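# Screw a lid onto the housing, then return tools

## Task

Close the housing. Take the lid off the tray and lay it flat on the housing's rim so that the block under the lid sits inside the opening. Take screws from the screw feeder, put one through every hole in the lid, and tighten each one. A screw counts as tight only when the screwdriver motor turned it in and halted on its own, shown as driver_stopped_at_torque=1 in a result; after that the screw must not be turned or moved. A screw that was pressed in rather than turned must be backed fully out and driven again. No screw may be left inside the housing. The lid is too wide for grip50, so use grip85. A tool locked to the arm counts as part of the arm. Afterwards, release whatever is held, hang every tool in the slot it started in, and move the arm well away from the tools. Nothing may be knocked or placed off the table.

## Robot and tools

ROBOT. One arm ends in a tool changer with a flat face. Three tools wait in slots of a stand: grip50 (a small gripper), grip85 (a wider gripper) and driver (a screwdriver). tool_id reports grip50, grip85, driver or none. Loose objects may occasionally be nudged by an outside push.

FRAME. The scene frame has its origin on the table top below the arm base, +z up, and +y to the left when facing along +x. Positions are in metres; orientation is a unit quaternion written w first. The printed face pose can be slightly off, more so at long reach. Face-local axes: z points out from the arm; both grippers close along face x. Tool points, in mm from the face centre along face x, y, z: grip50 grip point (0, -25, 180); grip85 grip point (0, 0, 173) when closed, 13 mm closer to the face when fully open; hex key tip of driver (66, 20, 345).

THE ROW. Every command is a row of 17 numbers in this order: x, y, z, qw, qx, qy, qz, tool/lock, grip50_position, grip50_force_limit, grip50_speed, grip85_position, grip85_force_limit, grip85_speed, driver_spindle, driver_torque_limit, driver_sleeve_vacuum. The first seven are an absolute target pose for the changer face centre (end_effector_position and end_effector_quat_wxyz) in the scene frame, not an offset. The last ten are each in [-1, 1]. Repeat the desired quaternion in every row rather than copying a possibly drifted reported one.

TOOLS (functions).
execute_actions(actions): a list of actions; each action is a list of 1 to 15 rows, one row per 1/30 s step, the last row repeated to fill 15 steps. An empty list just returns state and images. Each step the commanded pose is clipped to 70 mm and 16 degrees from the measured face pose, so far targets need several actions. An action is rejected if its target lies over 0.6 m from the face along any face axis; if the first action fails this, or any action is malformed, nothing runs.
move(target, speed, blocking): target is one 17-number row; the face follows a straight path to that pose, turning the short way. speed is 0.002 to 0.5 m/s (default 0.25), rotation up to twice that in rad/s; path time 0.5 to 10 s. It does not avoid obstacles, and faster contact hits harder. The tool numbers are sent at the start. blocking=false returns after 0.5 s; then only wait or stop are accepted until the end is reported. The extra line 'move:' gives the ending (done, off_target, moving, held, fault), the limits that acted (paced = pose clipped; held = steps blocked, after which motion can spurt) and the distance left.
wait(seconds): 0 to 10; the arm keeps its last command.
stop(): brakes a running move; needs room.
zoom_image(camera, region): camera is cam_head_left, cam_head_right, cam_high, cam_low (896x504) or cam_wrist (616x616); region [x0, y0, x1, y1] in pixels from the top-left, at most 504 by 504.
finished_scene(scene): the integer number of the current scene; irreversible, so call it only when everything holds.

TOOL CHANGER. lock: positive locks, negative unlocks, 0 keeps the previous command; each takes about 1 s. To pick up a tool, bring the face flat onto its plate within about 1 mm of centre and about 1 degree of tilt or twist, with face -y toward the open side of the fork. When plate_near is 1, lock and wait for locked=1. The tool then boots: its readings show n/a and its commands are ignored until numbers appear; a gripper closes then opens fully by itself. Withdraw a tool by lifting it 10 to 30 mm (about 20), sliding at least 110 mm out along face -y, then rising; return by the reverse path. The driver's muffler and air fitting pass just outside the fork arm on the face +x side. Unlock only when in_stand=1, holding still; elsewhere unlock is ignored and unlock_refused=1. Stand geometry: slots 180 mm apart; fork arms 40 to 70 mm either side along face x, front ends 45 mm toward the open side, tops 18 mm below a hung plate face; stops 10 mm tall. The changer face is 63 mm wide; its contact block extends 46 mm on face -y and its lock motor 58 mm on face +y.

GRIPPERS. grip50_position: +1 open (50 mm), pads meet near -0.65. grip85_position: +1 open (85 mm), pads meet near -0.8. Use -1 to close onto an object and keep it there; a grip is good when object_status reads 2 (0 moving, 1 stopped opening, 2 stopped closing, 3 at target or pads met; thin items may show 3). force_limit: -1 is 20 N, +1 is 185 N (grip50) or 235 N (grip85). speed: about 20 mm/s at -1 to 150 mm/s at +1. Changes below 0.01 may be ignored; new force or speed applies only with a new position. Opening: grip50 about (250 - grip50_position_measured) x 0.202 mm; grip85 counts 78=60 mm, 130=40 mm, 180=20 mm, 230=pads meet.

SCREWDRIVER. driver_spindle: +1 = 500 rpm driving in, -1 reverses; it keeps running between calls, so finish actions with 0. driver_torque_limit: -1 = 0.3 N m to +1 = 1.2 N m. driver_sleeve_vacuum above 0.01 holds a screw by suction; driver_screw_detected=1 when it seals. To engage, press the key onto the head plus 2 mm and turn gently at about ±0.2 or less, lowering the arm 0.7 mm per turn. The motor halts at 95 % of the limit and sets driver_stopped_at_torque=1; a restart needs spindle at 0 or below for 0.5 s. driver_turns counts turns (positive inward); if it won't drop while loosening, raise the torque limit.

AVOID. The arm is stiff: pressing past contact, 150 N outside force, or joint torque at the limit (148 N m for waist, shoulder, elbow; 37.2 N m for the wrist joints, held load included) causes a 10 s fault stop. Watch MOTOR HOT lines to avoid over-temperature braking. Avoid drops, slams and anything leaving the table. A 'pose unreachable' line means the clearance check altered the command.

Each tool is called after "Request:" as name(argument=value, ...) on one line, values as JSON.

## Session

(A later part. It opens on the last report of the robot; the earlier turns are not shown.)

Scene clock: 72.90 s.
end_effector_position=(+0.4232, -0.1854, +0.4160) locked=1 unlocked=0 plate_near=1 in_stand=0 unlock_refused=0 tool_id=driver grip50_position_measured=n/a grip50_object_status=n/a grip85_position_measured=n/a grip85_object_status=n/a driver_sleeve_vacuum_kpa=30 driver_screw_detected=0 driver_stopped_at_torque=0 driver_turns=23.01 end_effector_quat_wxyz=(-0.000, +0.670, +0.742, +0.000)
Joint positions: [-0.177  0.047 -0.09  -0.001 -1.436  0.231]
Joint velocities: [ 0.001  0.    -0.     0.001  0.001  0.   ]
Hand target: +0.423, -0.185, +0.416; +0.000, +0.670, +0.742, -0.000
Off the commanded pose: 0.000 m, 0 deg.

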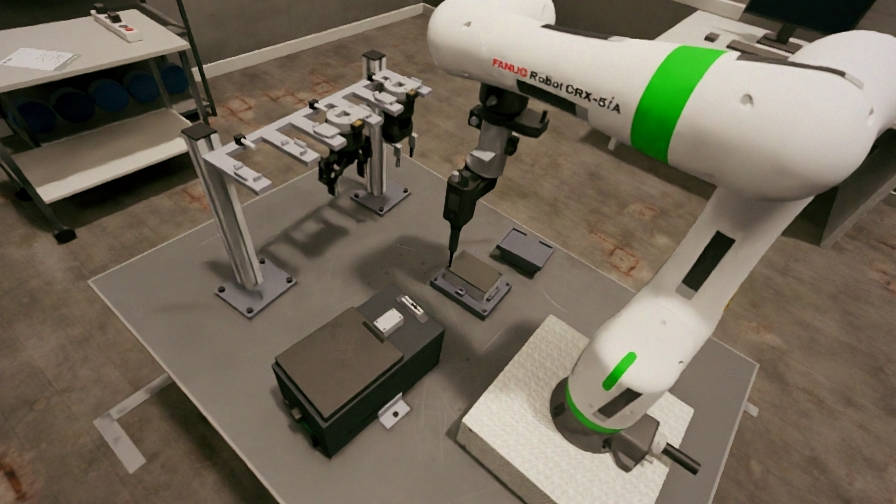

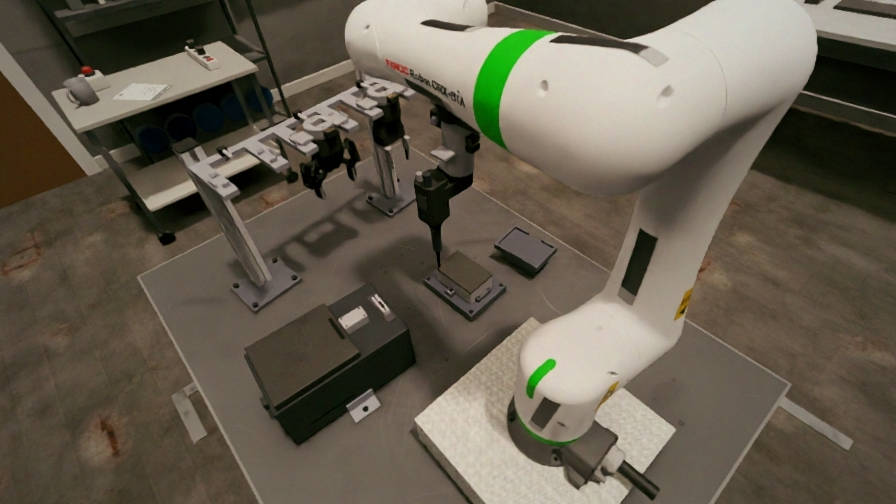

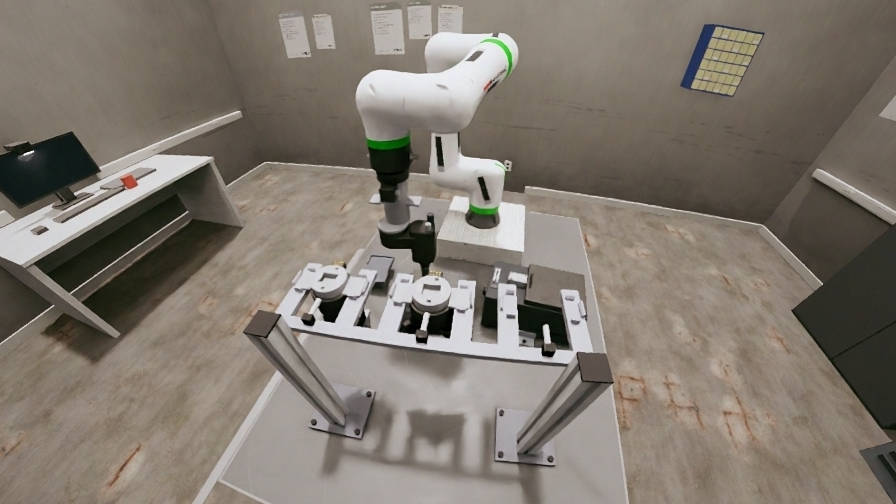

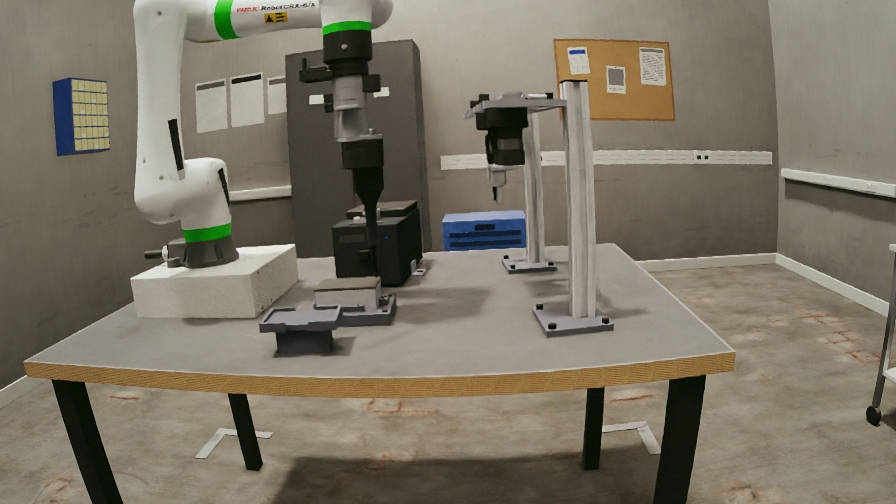

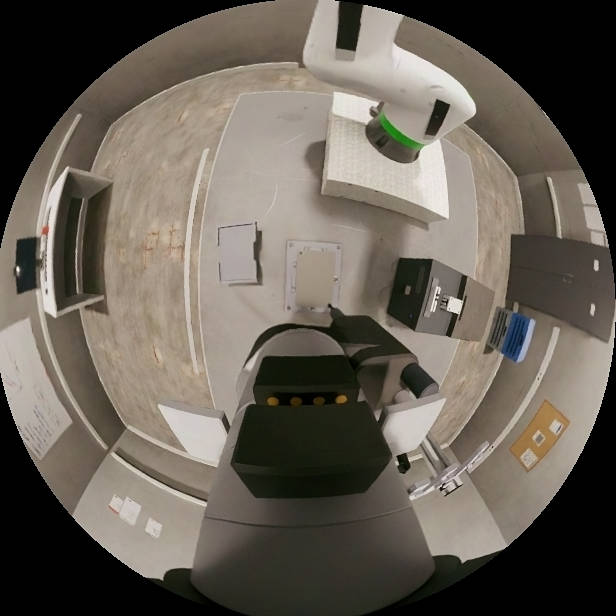

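Request:
execute_actions(actions=[[[0.4232,-0.1849,0.4195,0,0.6704,0.742,0,0,0,0,0,0,0,0,0,0,1]]])

Request:
execute_actions(actions=[[[0.4237,-0.1849,0.4195,0,0.6704,0.742,0,0,0,0,0,0,0,0,0,0,1]]])

Scene clock: 73.57 s.
end_effector_position=(+0.4232, -0.1849, +0.4195) locked=1 unlocked=0 plate_near=1 in_stand=0 unlock_refused=0 tool_id=driver grip50_position_measured=n/a grip50_object_status=n/a grip85_position_measured=n/a grip85_object_status=n/a driver_sleeve_vacuum_kpa=29 driver_screw_detected=0 driver_stopped_at_torque=0 driver_turns=23.01 end_effector_quat_wxyz=(+0.000, +0.670, +0.742, -0.000)
Joint positions: [-0.176  0.045 -0.084 -0.001 -1.445  0.23 ]
Joint velocities: [ 0.002 -0.001 -0.     0.    -0.002  0.001]
Hand target: +0.423, -0.185, +0.420; +0.000, +0.670, +0.742, -0.000
Off the commanded pose: 0.000 m, 0 deg.

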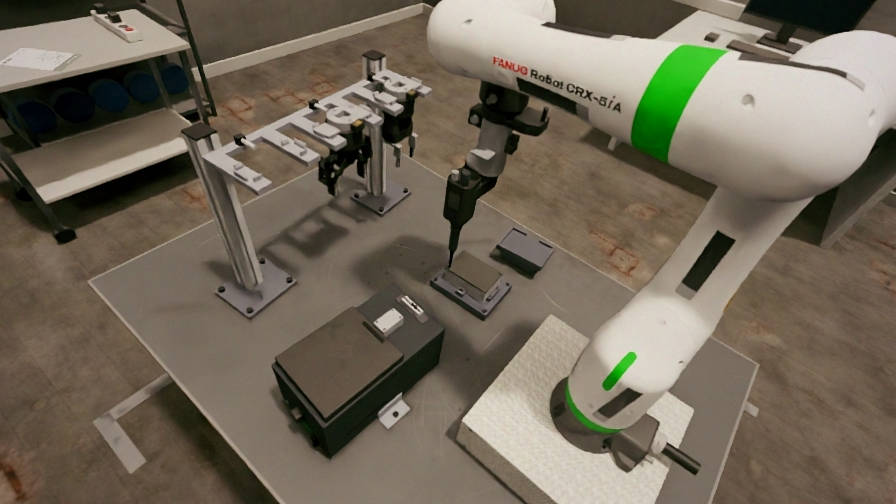

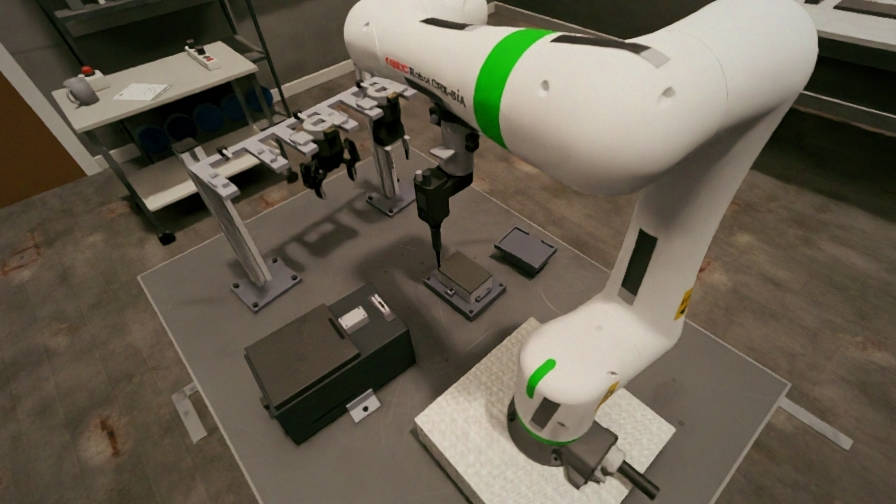

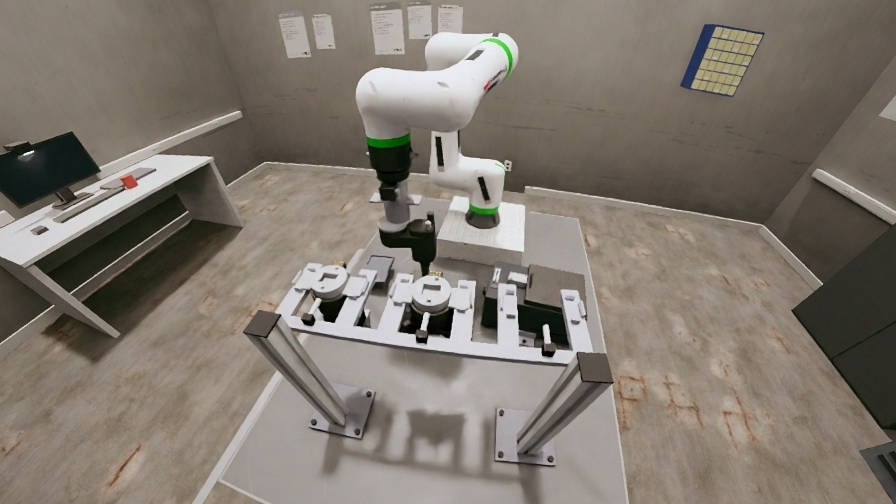

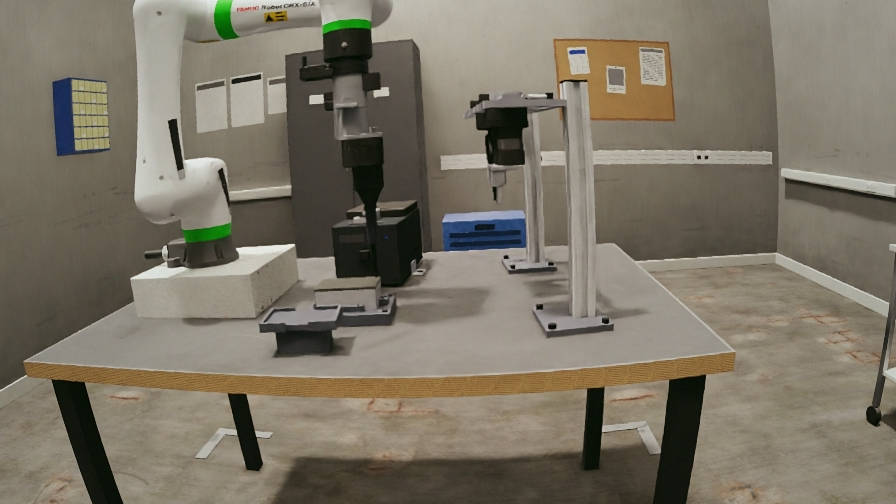

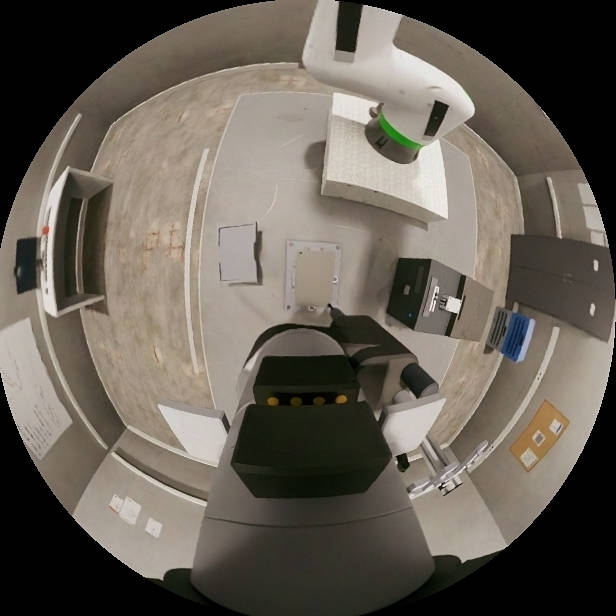

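Scene clock: 74.07 s.
end_effector_position=(+0.4237, -0.1849, +0.4195) locked=1 unlocked=0 plate_near=1 in_stand=0 unlock_refused=0 tool_id=driver grip50_position_measured=n/a grip50_object_status=n/a grip85_position_measured=n/a grip85_object_status=n/a driver_sleeve_vacuum_kpa=28 driver_screw_detected=0 driver_stopped_at_torque=0 driver_turns=23.01 end_effector_quat_wxyz=(-0.000, +0.670, +0.742, -0.000)
Joint positions: [-0.175  0.046 -0.083 -0.001 -1.445  0.229]
Joint velocities: [ 0.001  0.001 -0.     0.    -0.001  0.001]
Hand target: +0.424, -0.185, +0.419; +0.000, +0.670, +0.742, +0.000
Off the commanded pose: 0.000 m, 0 deg.

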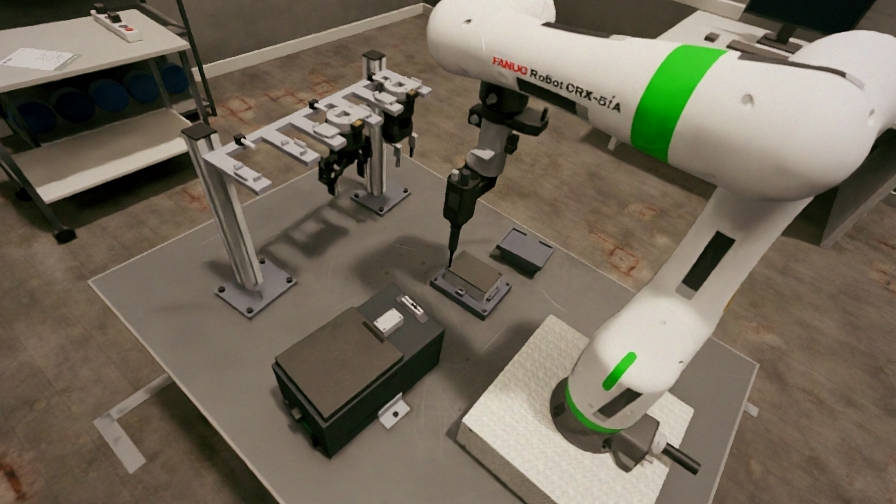

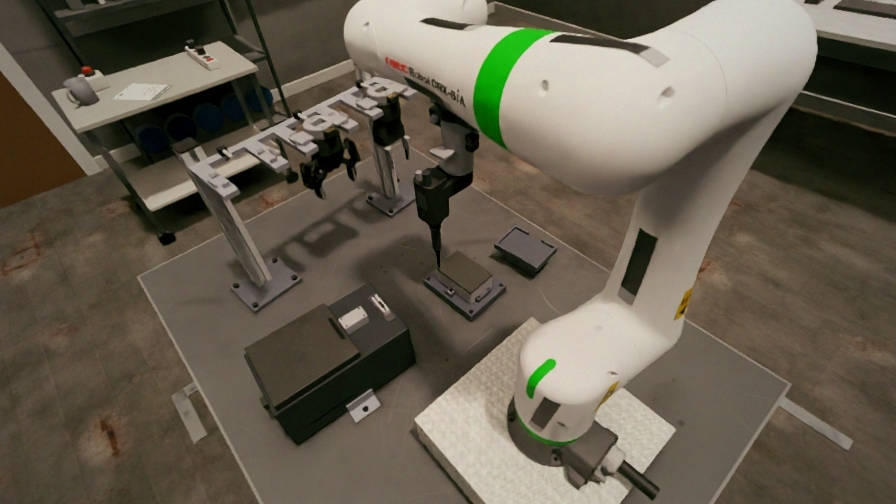

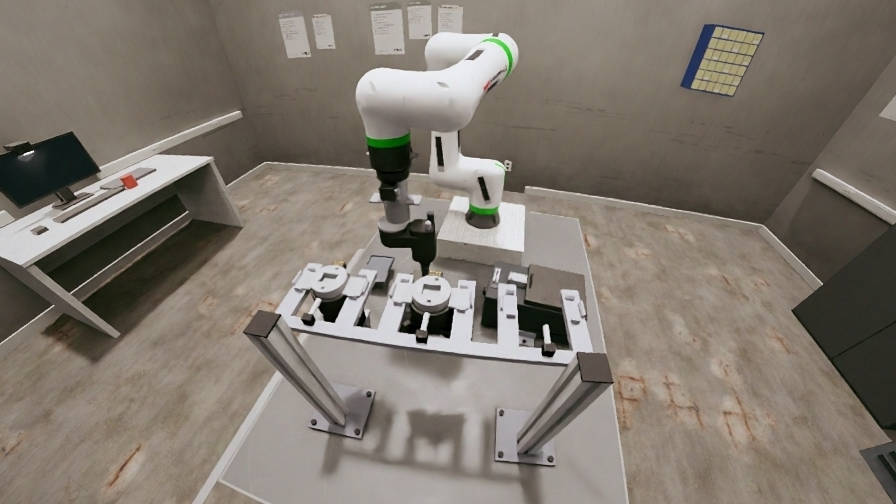

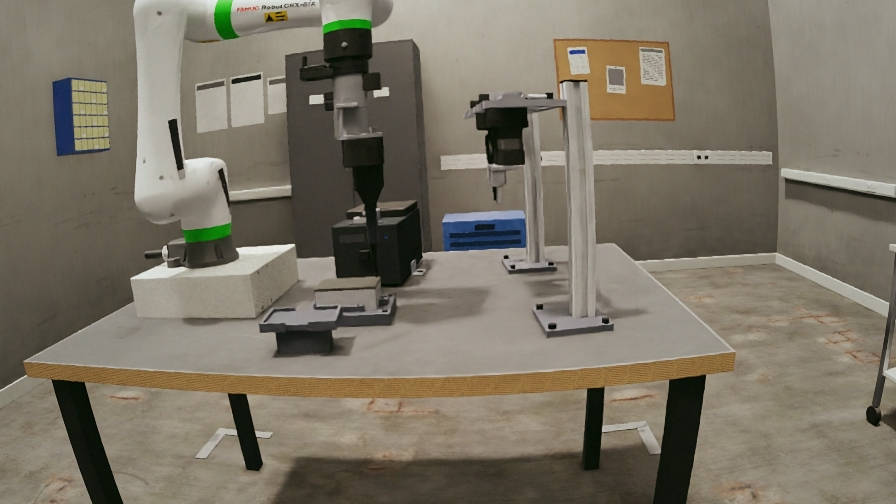

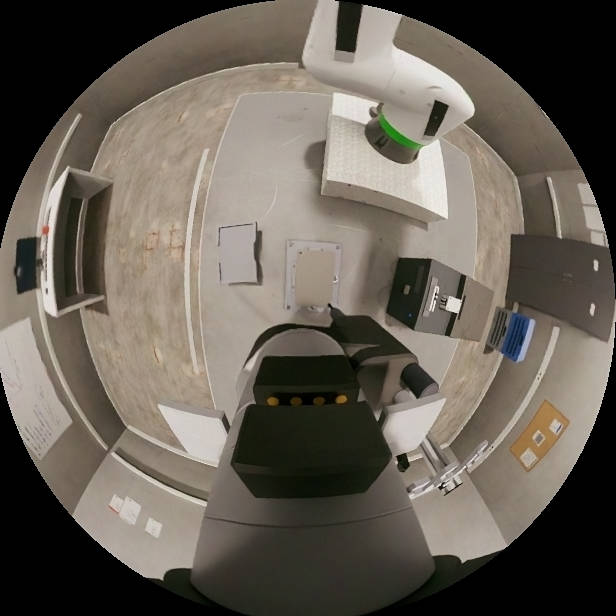

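Request:
execute_actions(actions=[])

Request:
move(target=[0.4232,-0.1854,0.429,0,0.6704,0.742,0,0,0,0,0,0,0,0,0,0,1], speed=0.006)

Request:
zoom_image(camera="cam_head_left", region=[420,235,480,295])

Request:
zoom_image(camera="cam_low", region=[345,245,405,305])

Scene clock: 74.93 s.
end_effector_position=(+0.4237, -0.1849, +0.4195) locked=1 unlocked=0 plate_near=1 in_stand=0 unlock_refused=0 tool_id=driver grip50_position_measured=n/a grip50_object_status=n/a grip85_position_measured=n/a grip85_object_status=n/a driver_sleeve_vacuum_kpa=28 driver_screw_detected=0 driver_stopped_at_torque=0 driver_turns=23.01 end_effector_quat_wxyz=(-0.000, +0.670, +0.742, -0.000)
Joint positions: [-0.175  0.046 -0.083 -0.001 -1.445  0.229]
Joint velocities: [-0.001  0.001 -0.     0.001 -0.001 -0.   ]
Hand target: +0.424, -0.185, +0.419; +0.000, +0.670, +0.742, +0.000
Off the commanded pose: 0.000 m, 0 deg.

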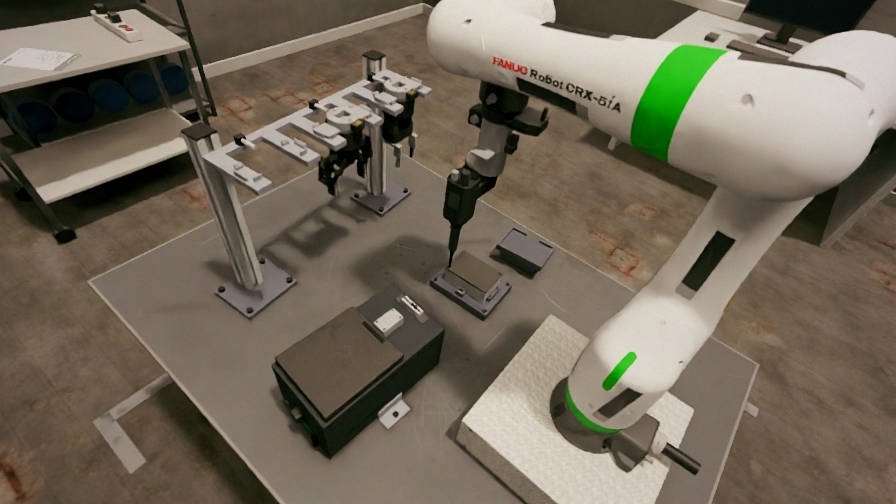

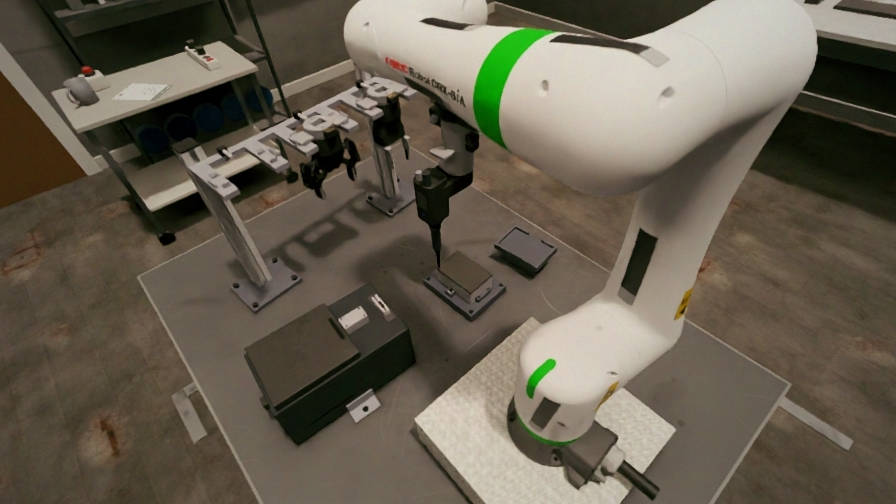

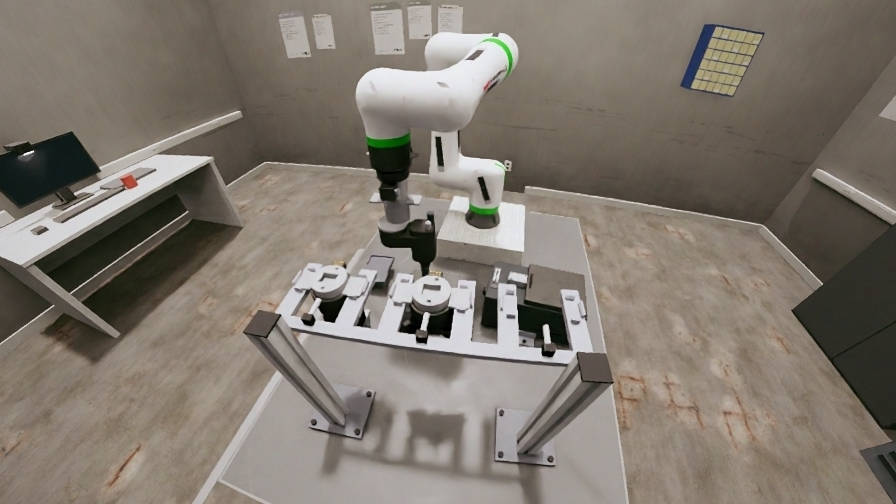

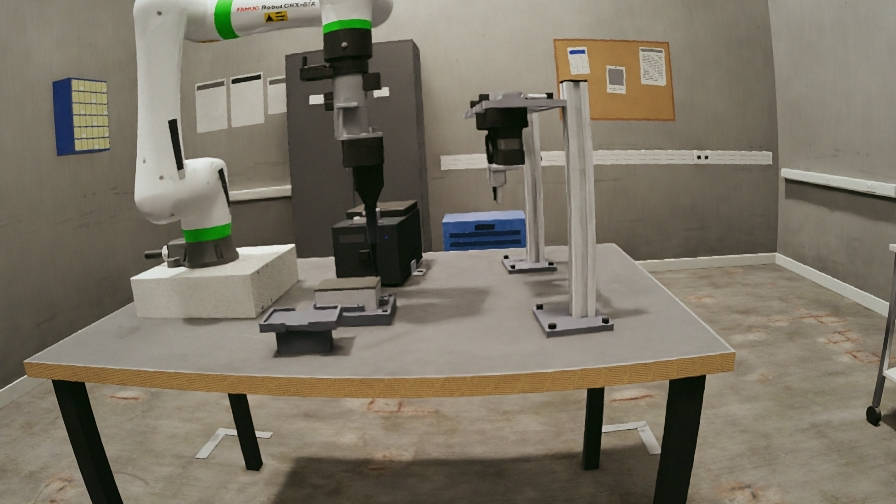

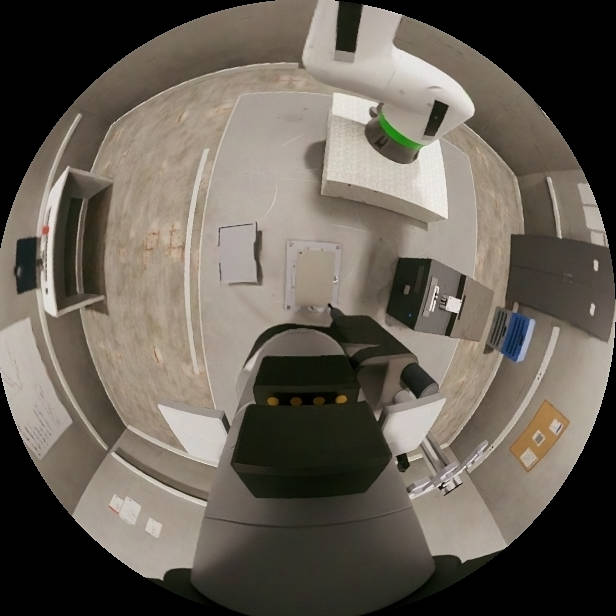

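Scene clock: 76.73 s.
end_effector_position=(+0.4232, -0.1854, +0.4290) locked=1 unlocked=0 plate_near=1 in_stand=0 unlock_refused=0 tool_id=driver grip50_position_measured=n/a grip50_object_status=n/a grip85_position_measured=n/a grip85_object_status=n/a driver_sleeve_vacuum_kpa=39 driver_screw_detected=1 driver_stopped_at_torque=0 driver_turns=23.01 end_effector_quat_wxyz=(+0.000, +0.670, +0.742, -0.000)
Joint positions: [-0.177  0.043 -0.064 -0.001 -1.467  0.231]
Joint velocities: [-0.002  0.002  0.    -0.001  0.001  0.001]
Hand target: +0.423, -0.185, +0.429; +0.000, +0.670, +0.742, -0.000
Off the commanded pose: 0.000 m, 0 deg.
move: done

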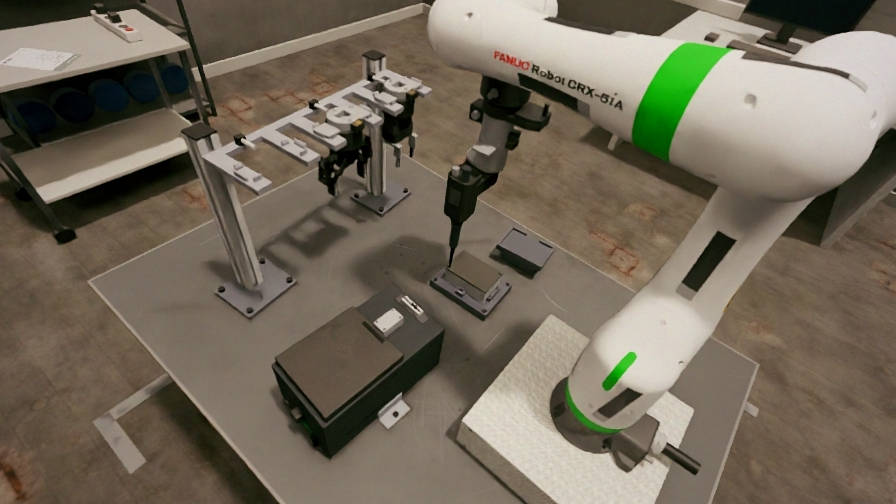

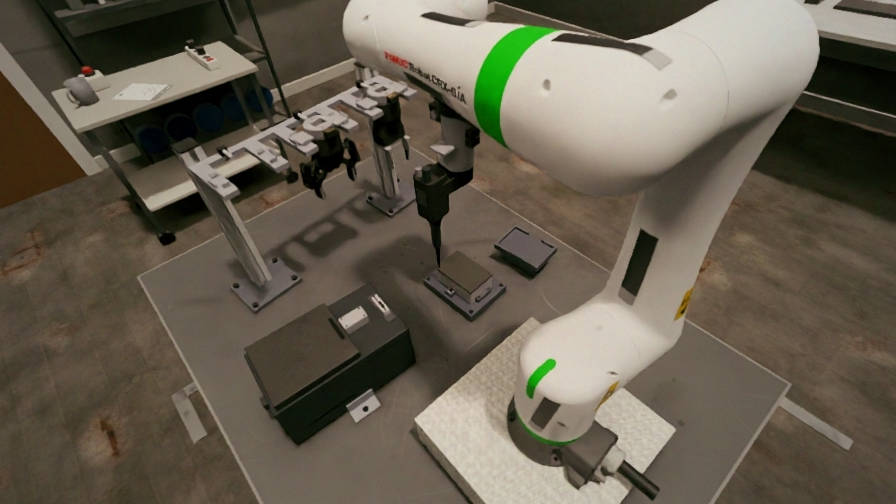

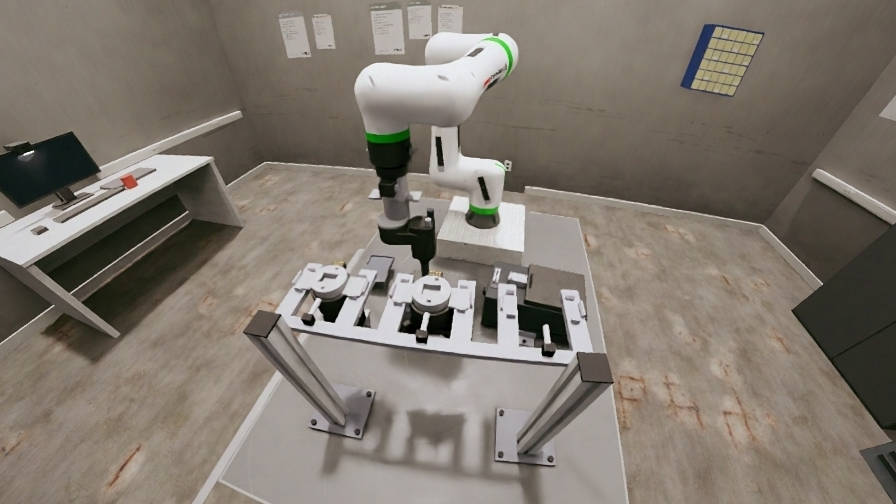

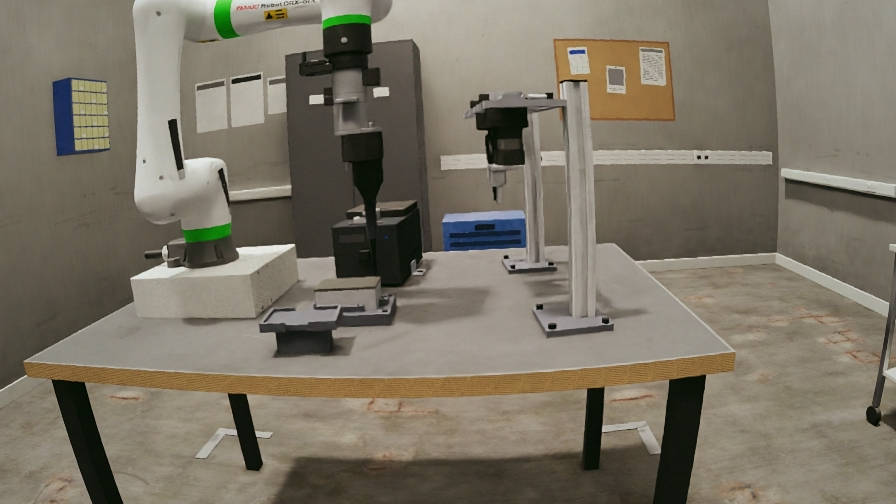

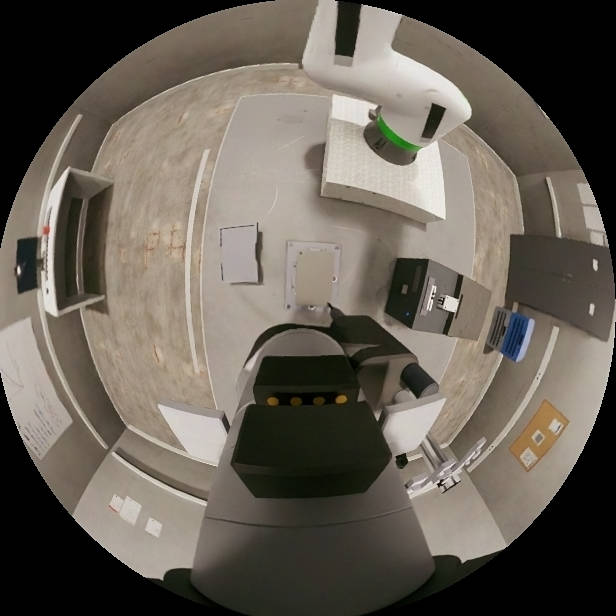

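Region (420, 235, 480, 295) of cam_head_left's 896x504 image, scaled by 8.400, with more detail than that image has.

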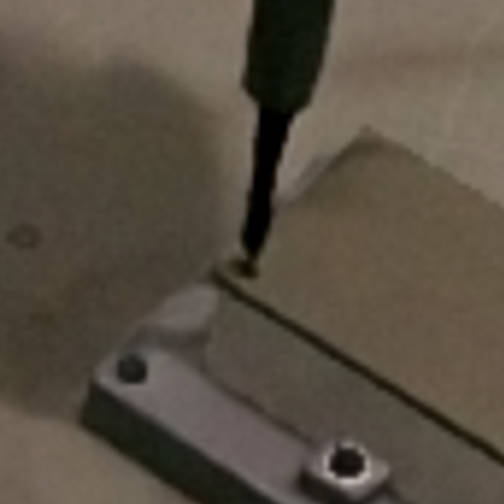

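Region (345, 245, 405, 305) of cam_low's 896x504 image, scaled by 8.400, with more detail than that image has.

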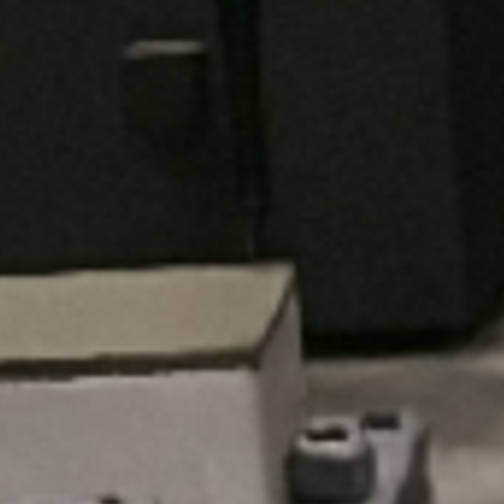

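Request:
zoom_image(camera="cam_wrist", region=[315,290,345,320])

Request:
zoom_image(camera="cam_head_right", region=[425,250,455,280])

Request:
zoom_image(camera="cam_head_left", region=[435,250,465,280])

Region (315, 290, 345, 320) of cam_wrist's 616x616 image, scaled by 16.800, with more detail than that image has.

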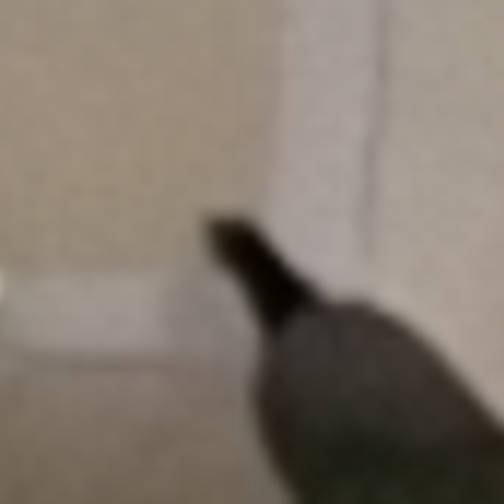

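Region (425, 250, 455, 280) of cam_head_right's 896x504 image, scaled by 16.800, with more detail than that image has.

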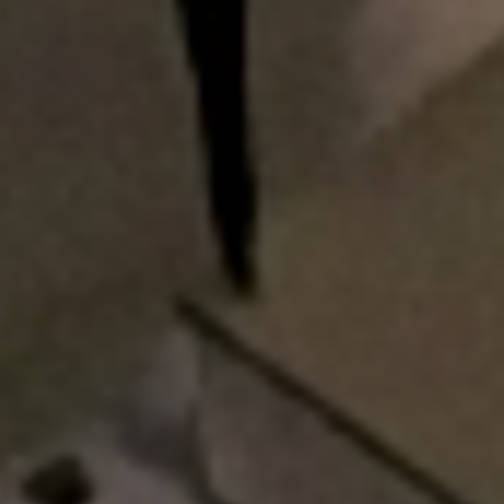

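Region (435, 250, 465, 280) of cam_head_left's 896x504 image, scaled by 16.800, with more detail than that image has.

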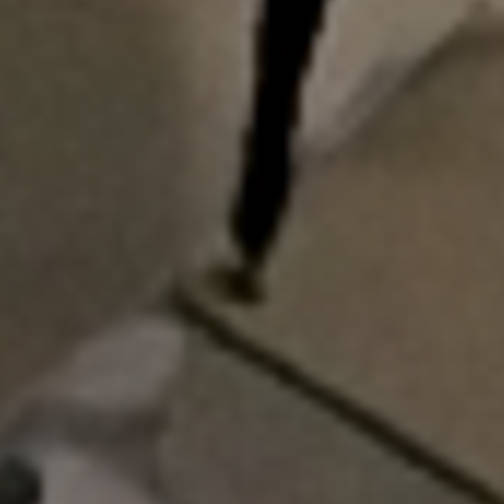

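Request:
execute_actions(actions=[[[0.4236,-0.1847,0.429,0,0.6704,0.742,0,0,0,0,0,0,0,0,0,0,1]],[[0.4236,-0.1847,0.4265,0,0.6704,0.742,0,0,0,0,0,0,0,0,0,0,1]],[[0.4236,-0.1847,0.424,0,0.6704,0.742,0,0,0,0,0,0,0,0,0,0,1]],[[0.4236,-0.1847,0.4215,0,0.6704,0.742,0,0,0,0,0,0,0,0,0,0,1]]])

Request:
zoom_image(camera="cam_head_left", region=[420,235,480,295])

Request:
zoom_image(camera="cam_head_right", region=[425,250,455,280])

Scene clock: 79.33 s.
end_effector_position=(+0.4236, -0.1847, +0.4215) locked=1 unlocked=0 plate_near=1 in_stand=0 unlock_refused=0 tool_id=driver grip50_position_measured=n/a grip50_object_status=n/a grip85_position_measured=n/a grip85_object_status=n/a driver_sleeve_vacuum_kpa=39 driver_screw_detected=1 driver_stopped_at_torque=0 driver_turns=23.01 end_effector_quat_wxyz=(-0.000, +0.670, +0.742, +0.000)
Joint positions: [-0.175  0.045 -0.079 -0.001 -1.449  0.229]
Joint velocities: [ 0.     0.     0.001 -0.     0.001  0.   ]
Hand target: +0.424, -0.185, +0.422; -0.000, +0.670, +0.742, +0.000
Off the commanded pose: 0.000 m, 0 deg.

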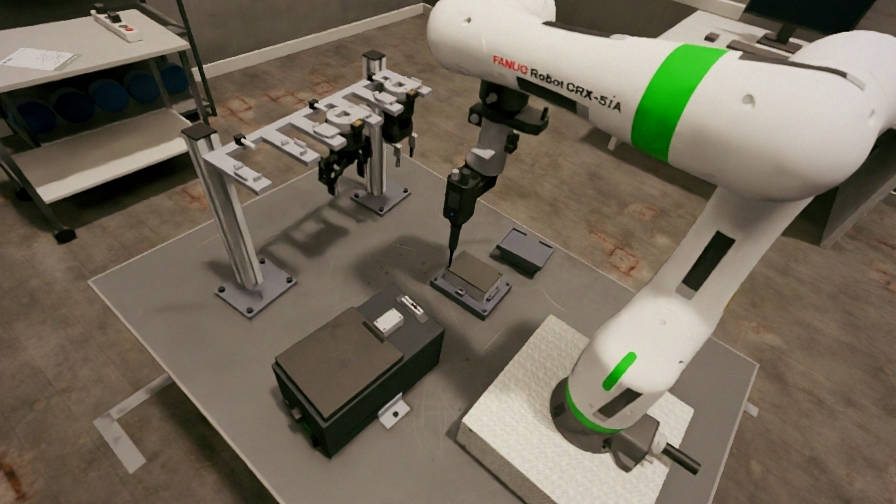

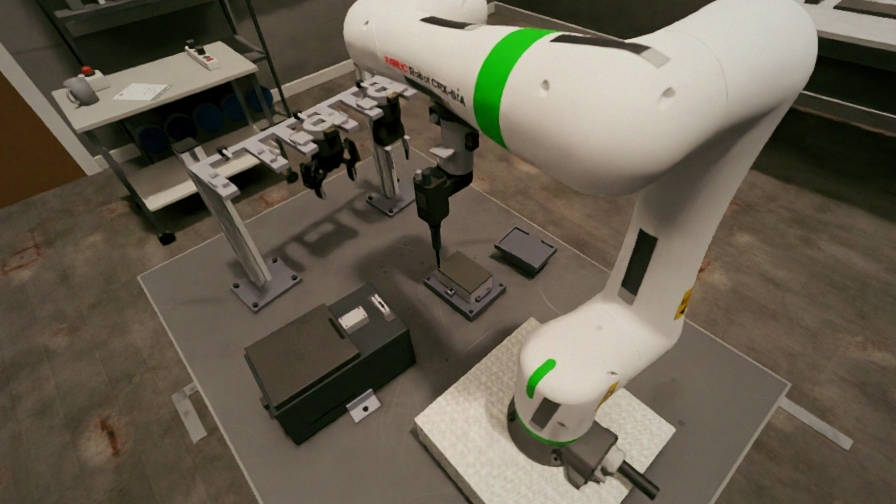

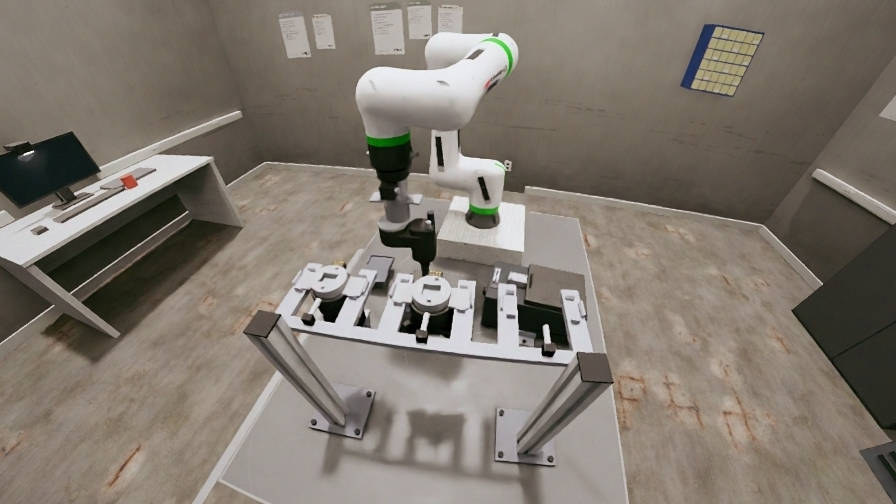

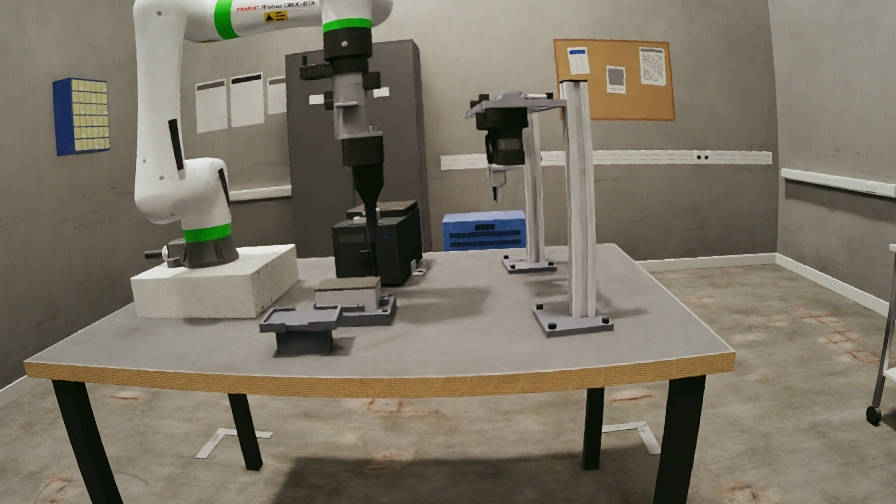

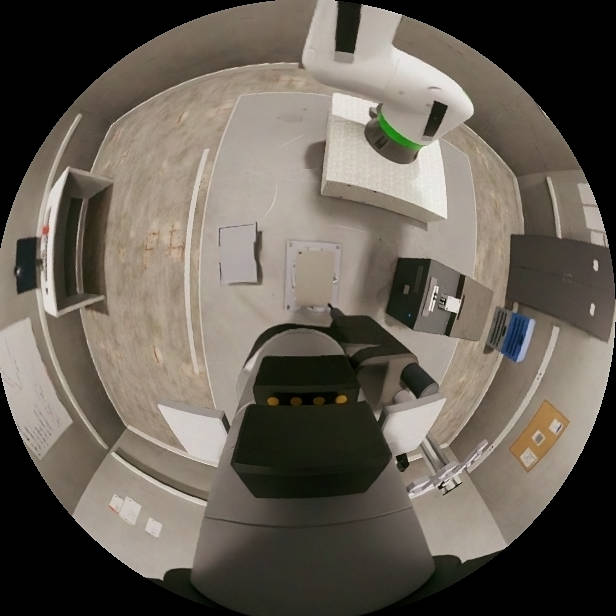

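Region (420, 235, 480, 295) of cam_head_left's 896x504 image, scaled by 8.400, with more detail than that image has.

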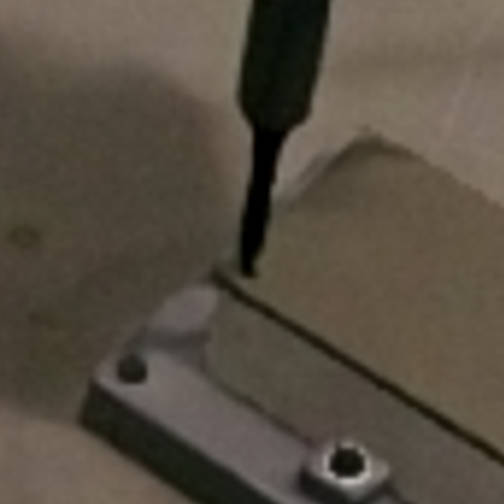

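Region (425, 250, 455, 280) of cam_head_right's 896x504 image, scaled by 16.800, with more detail than that image has.

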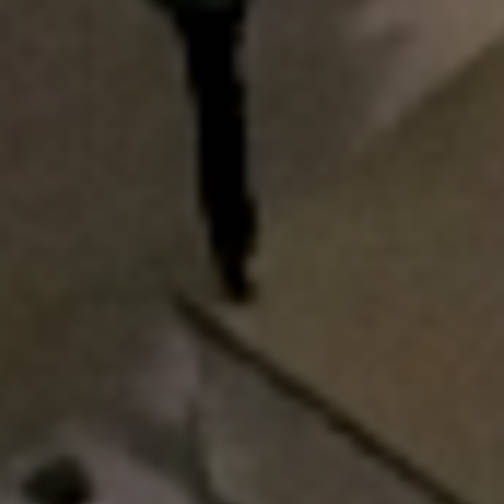

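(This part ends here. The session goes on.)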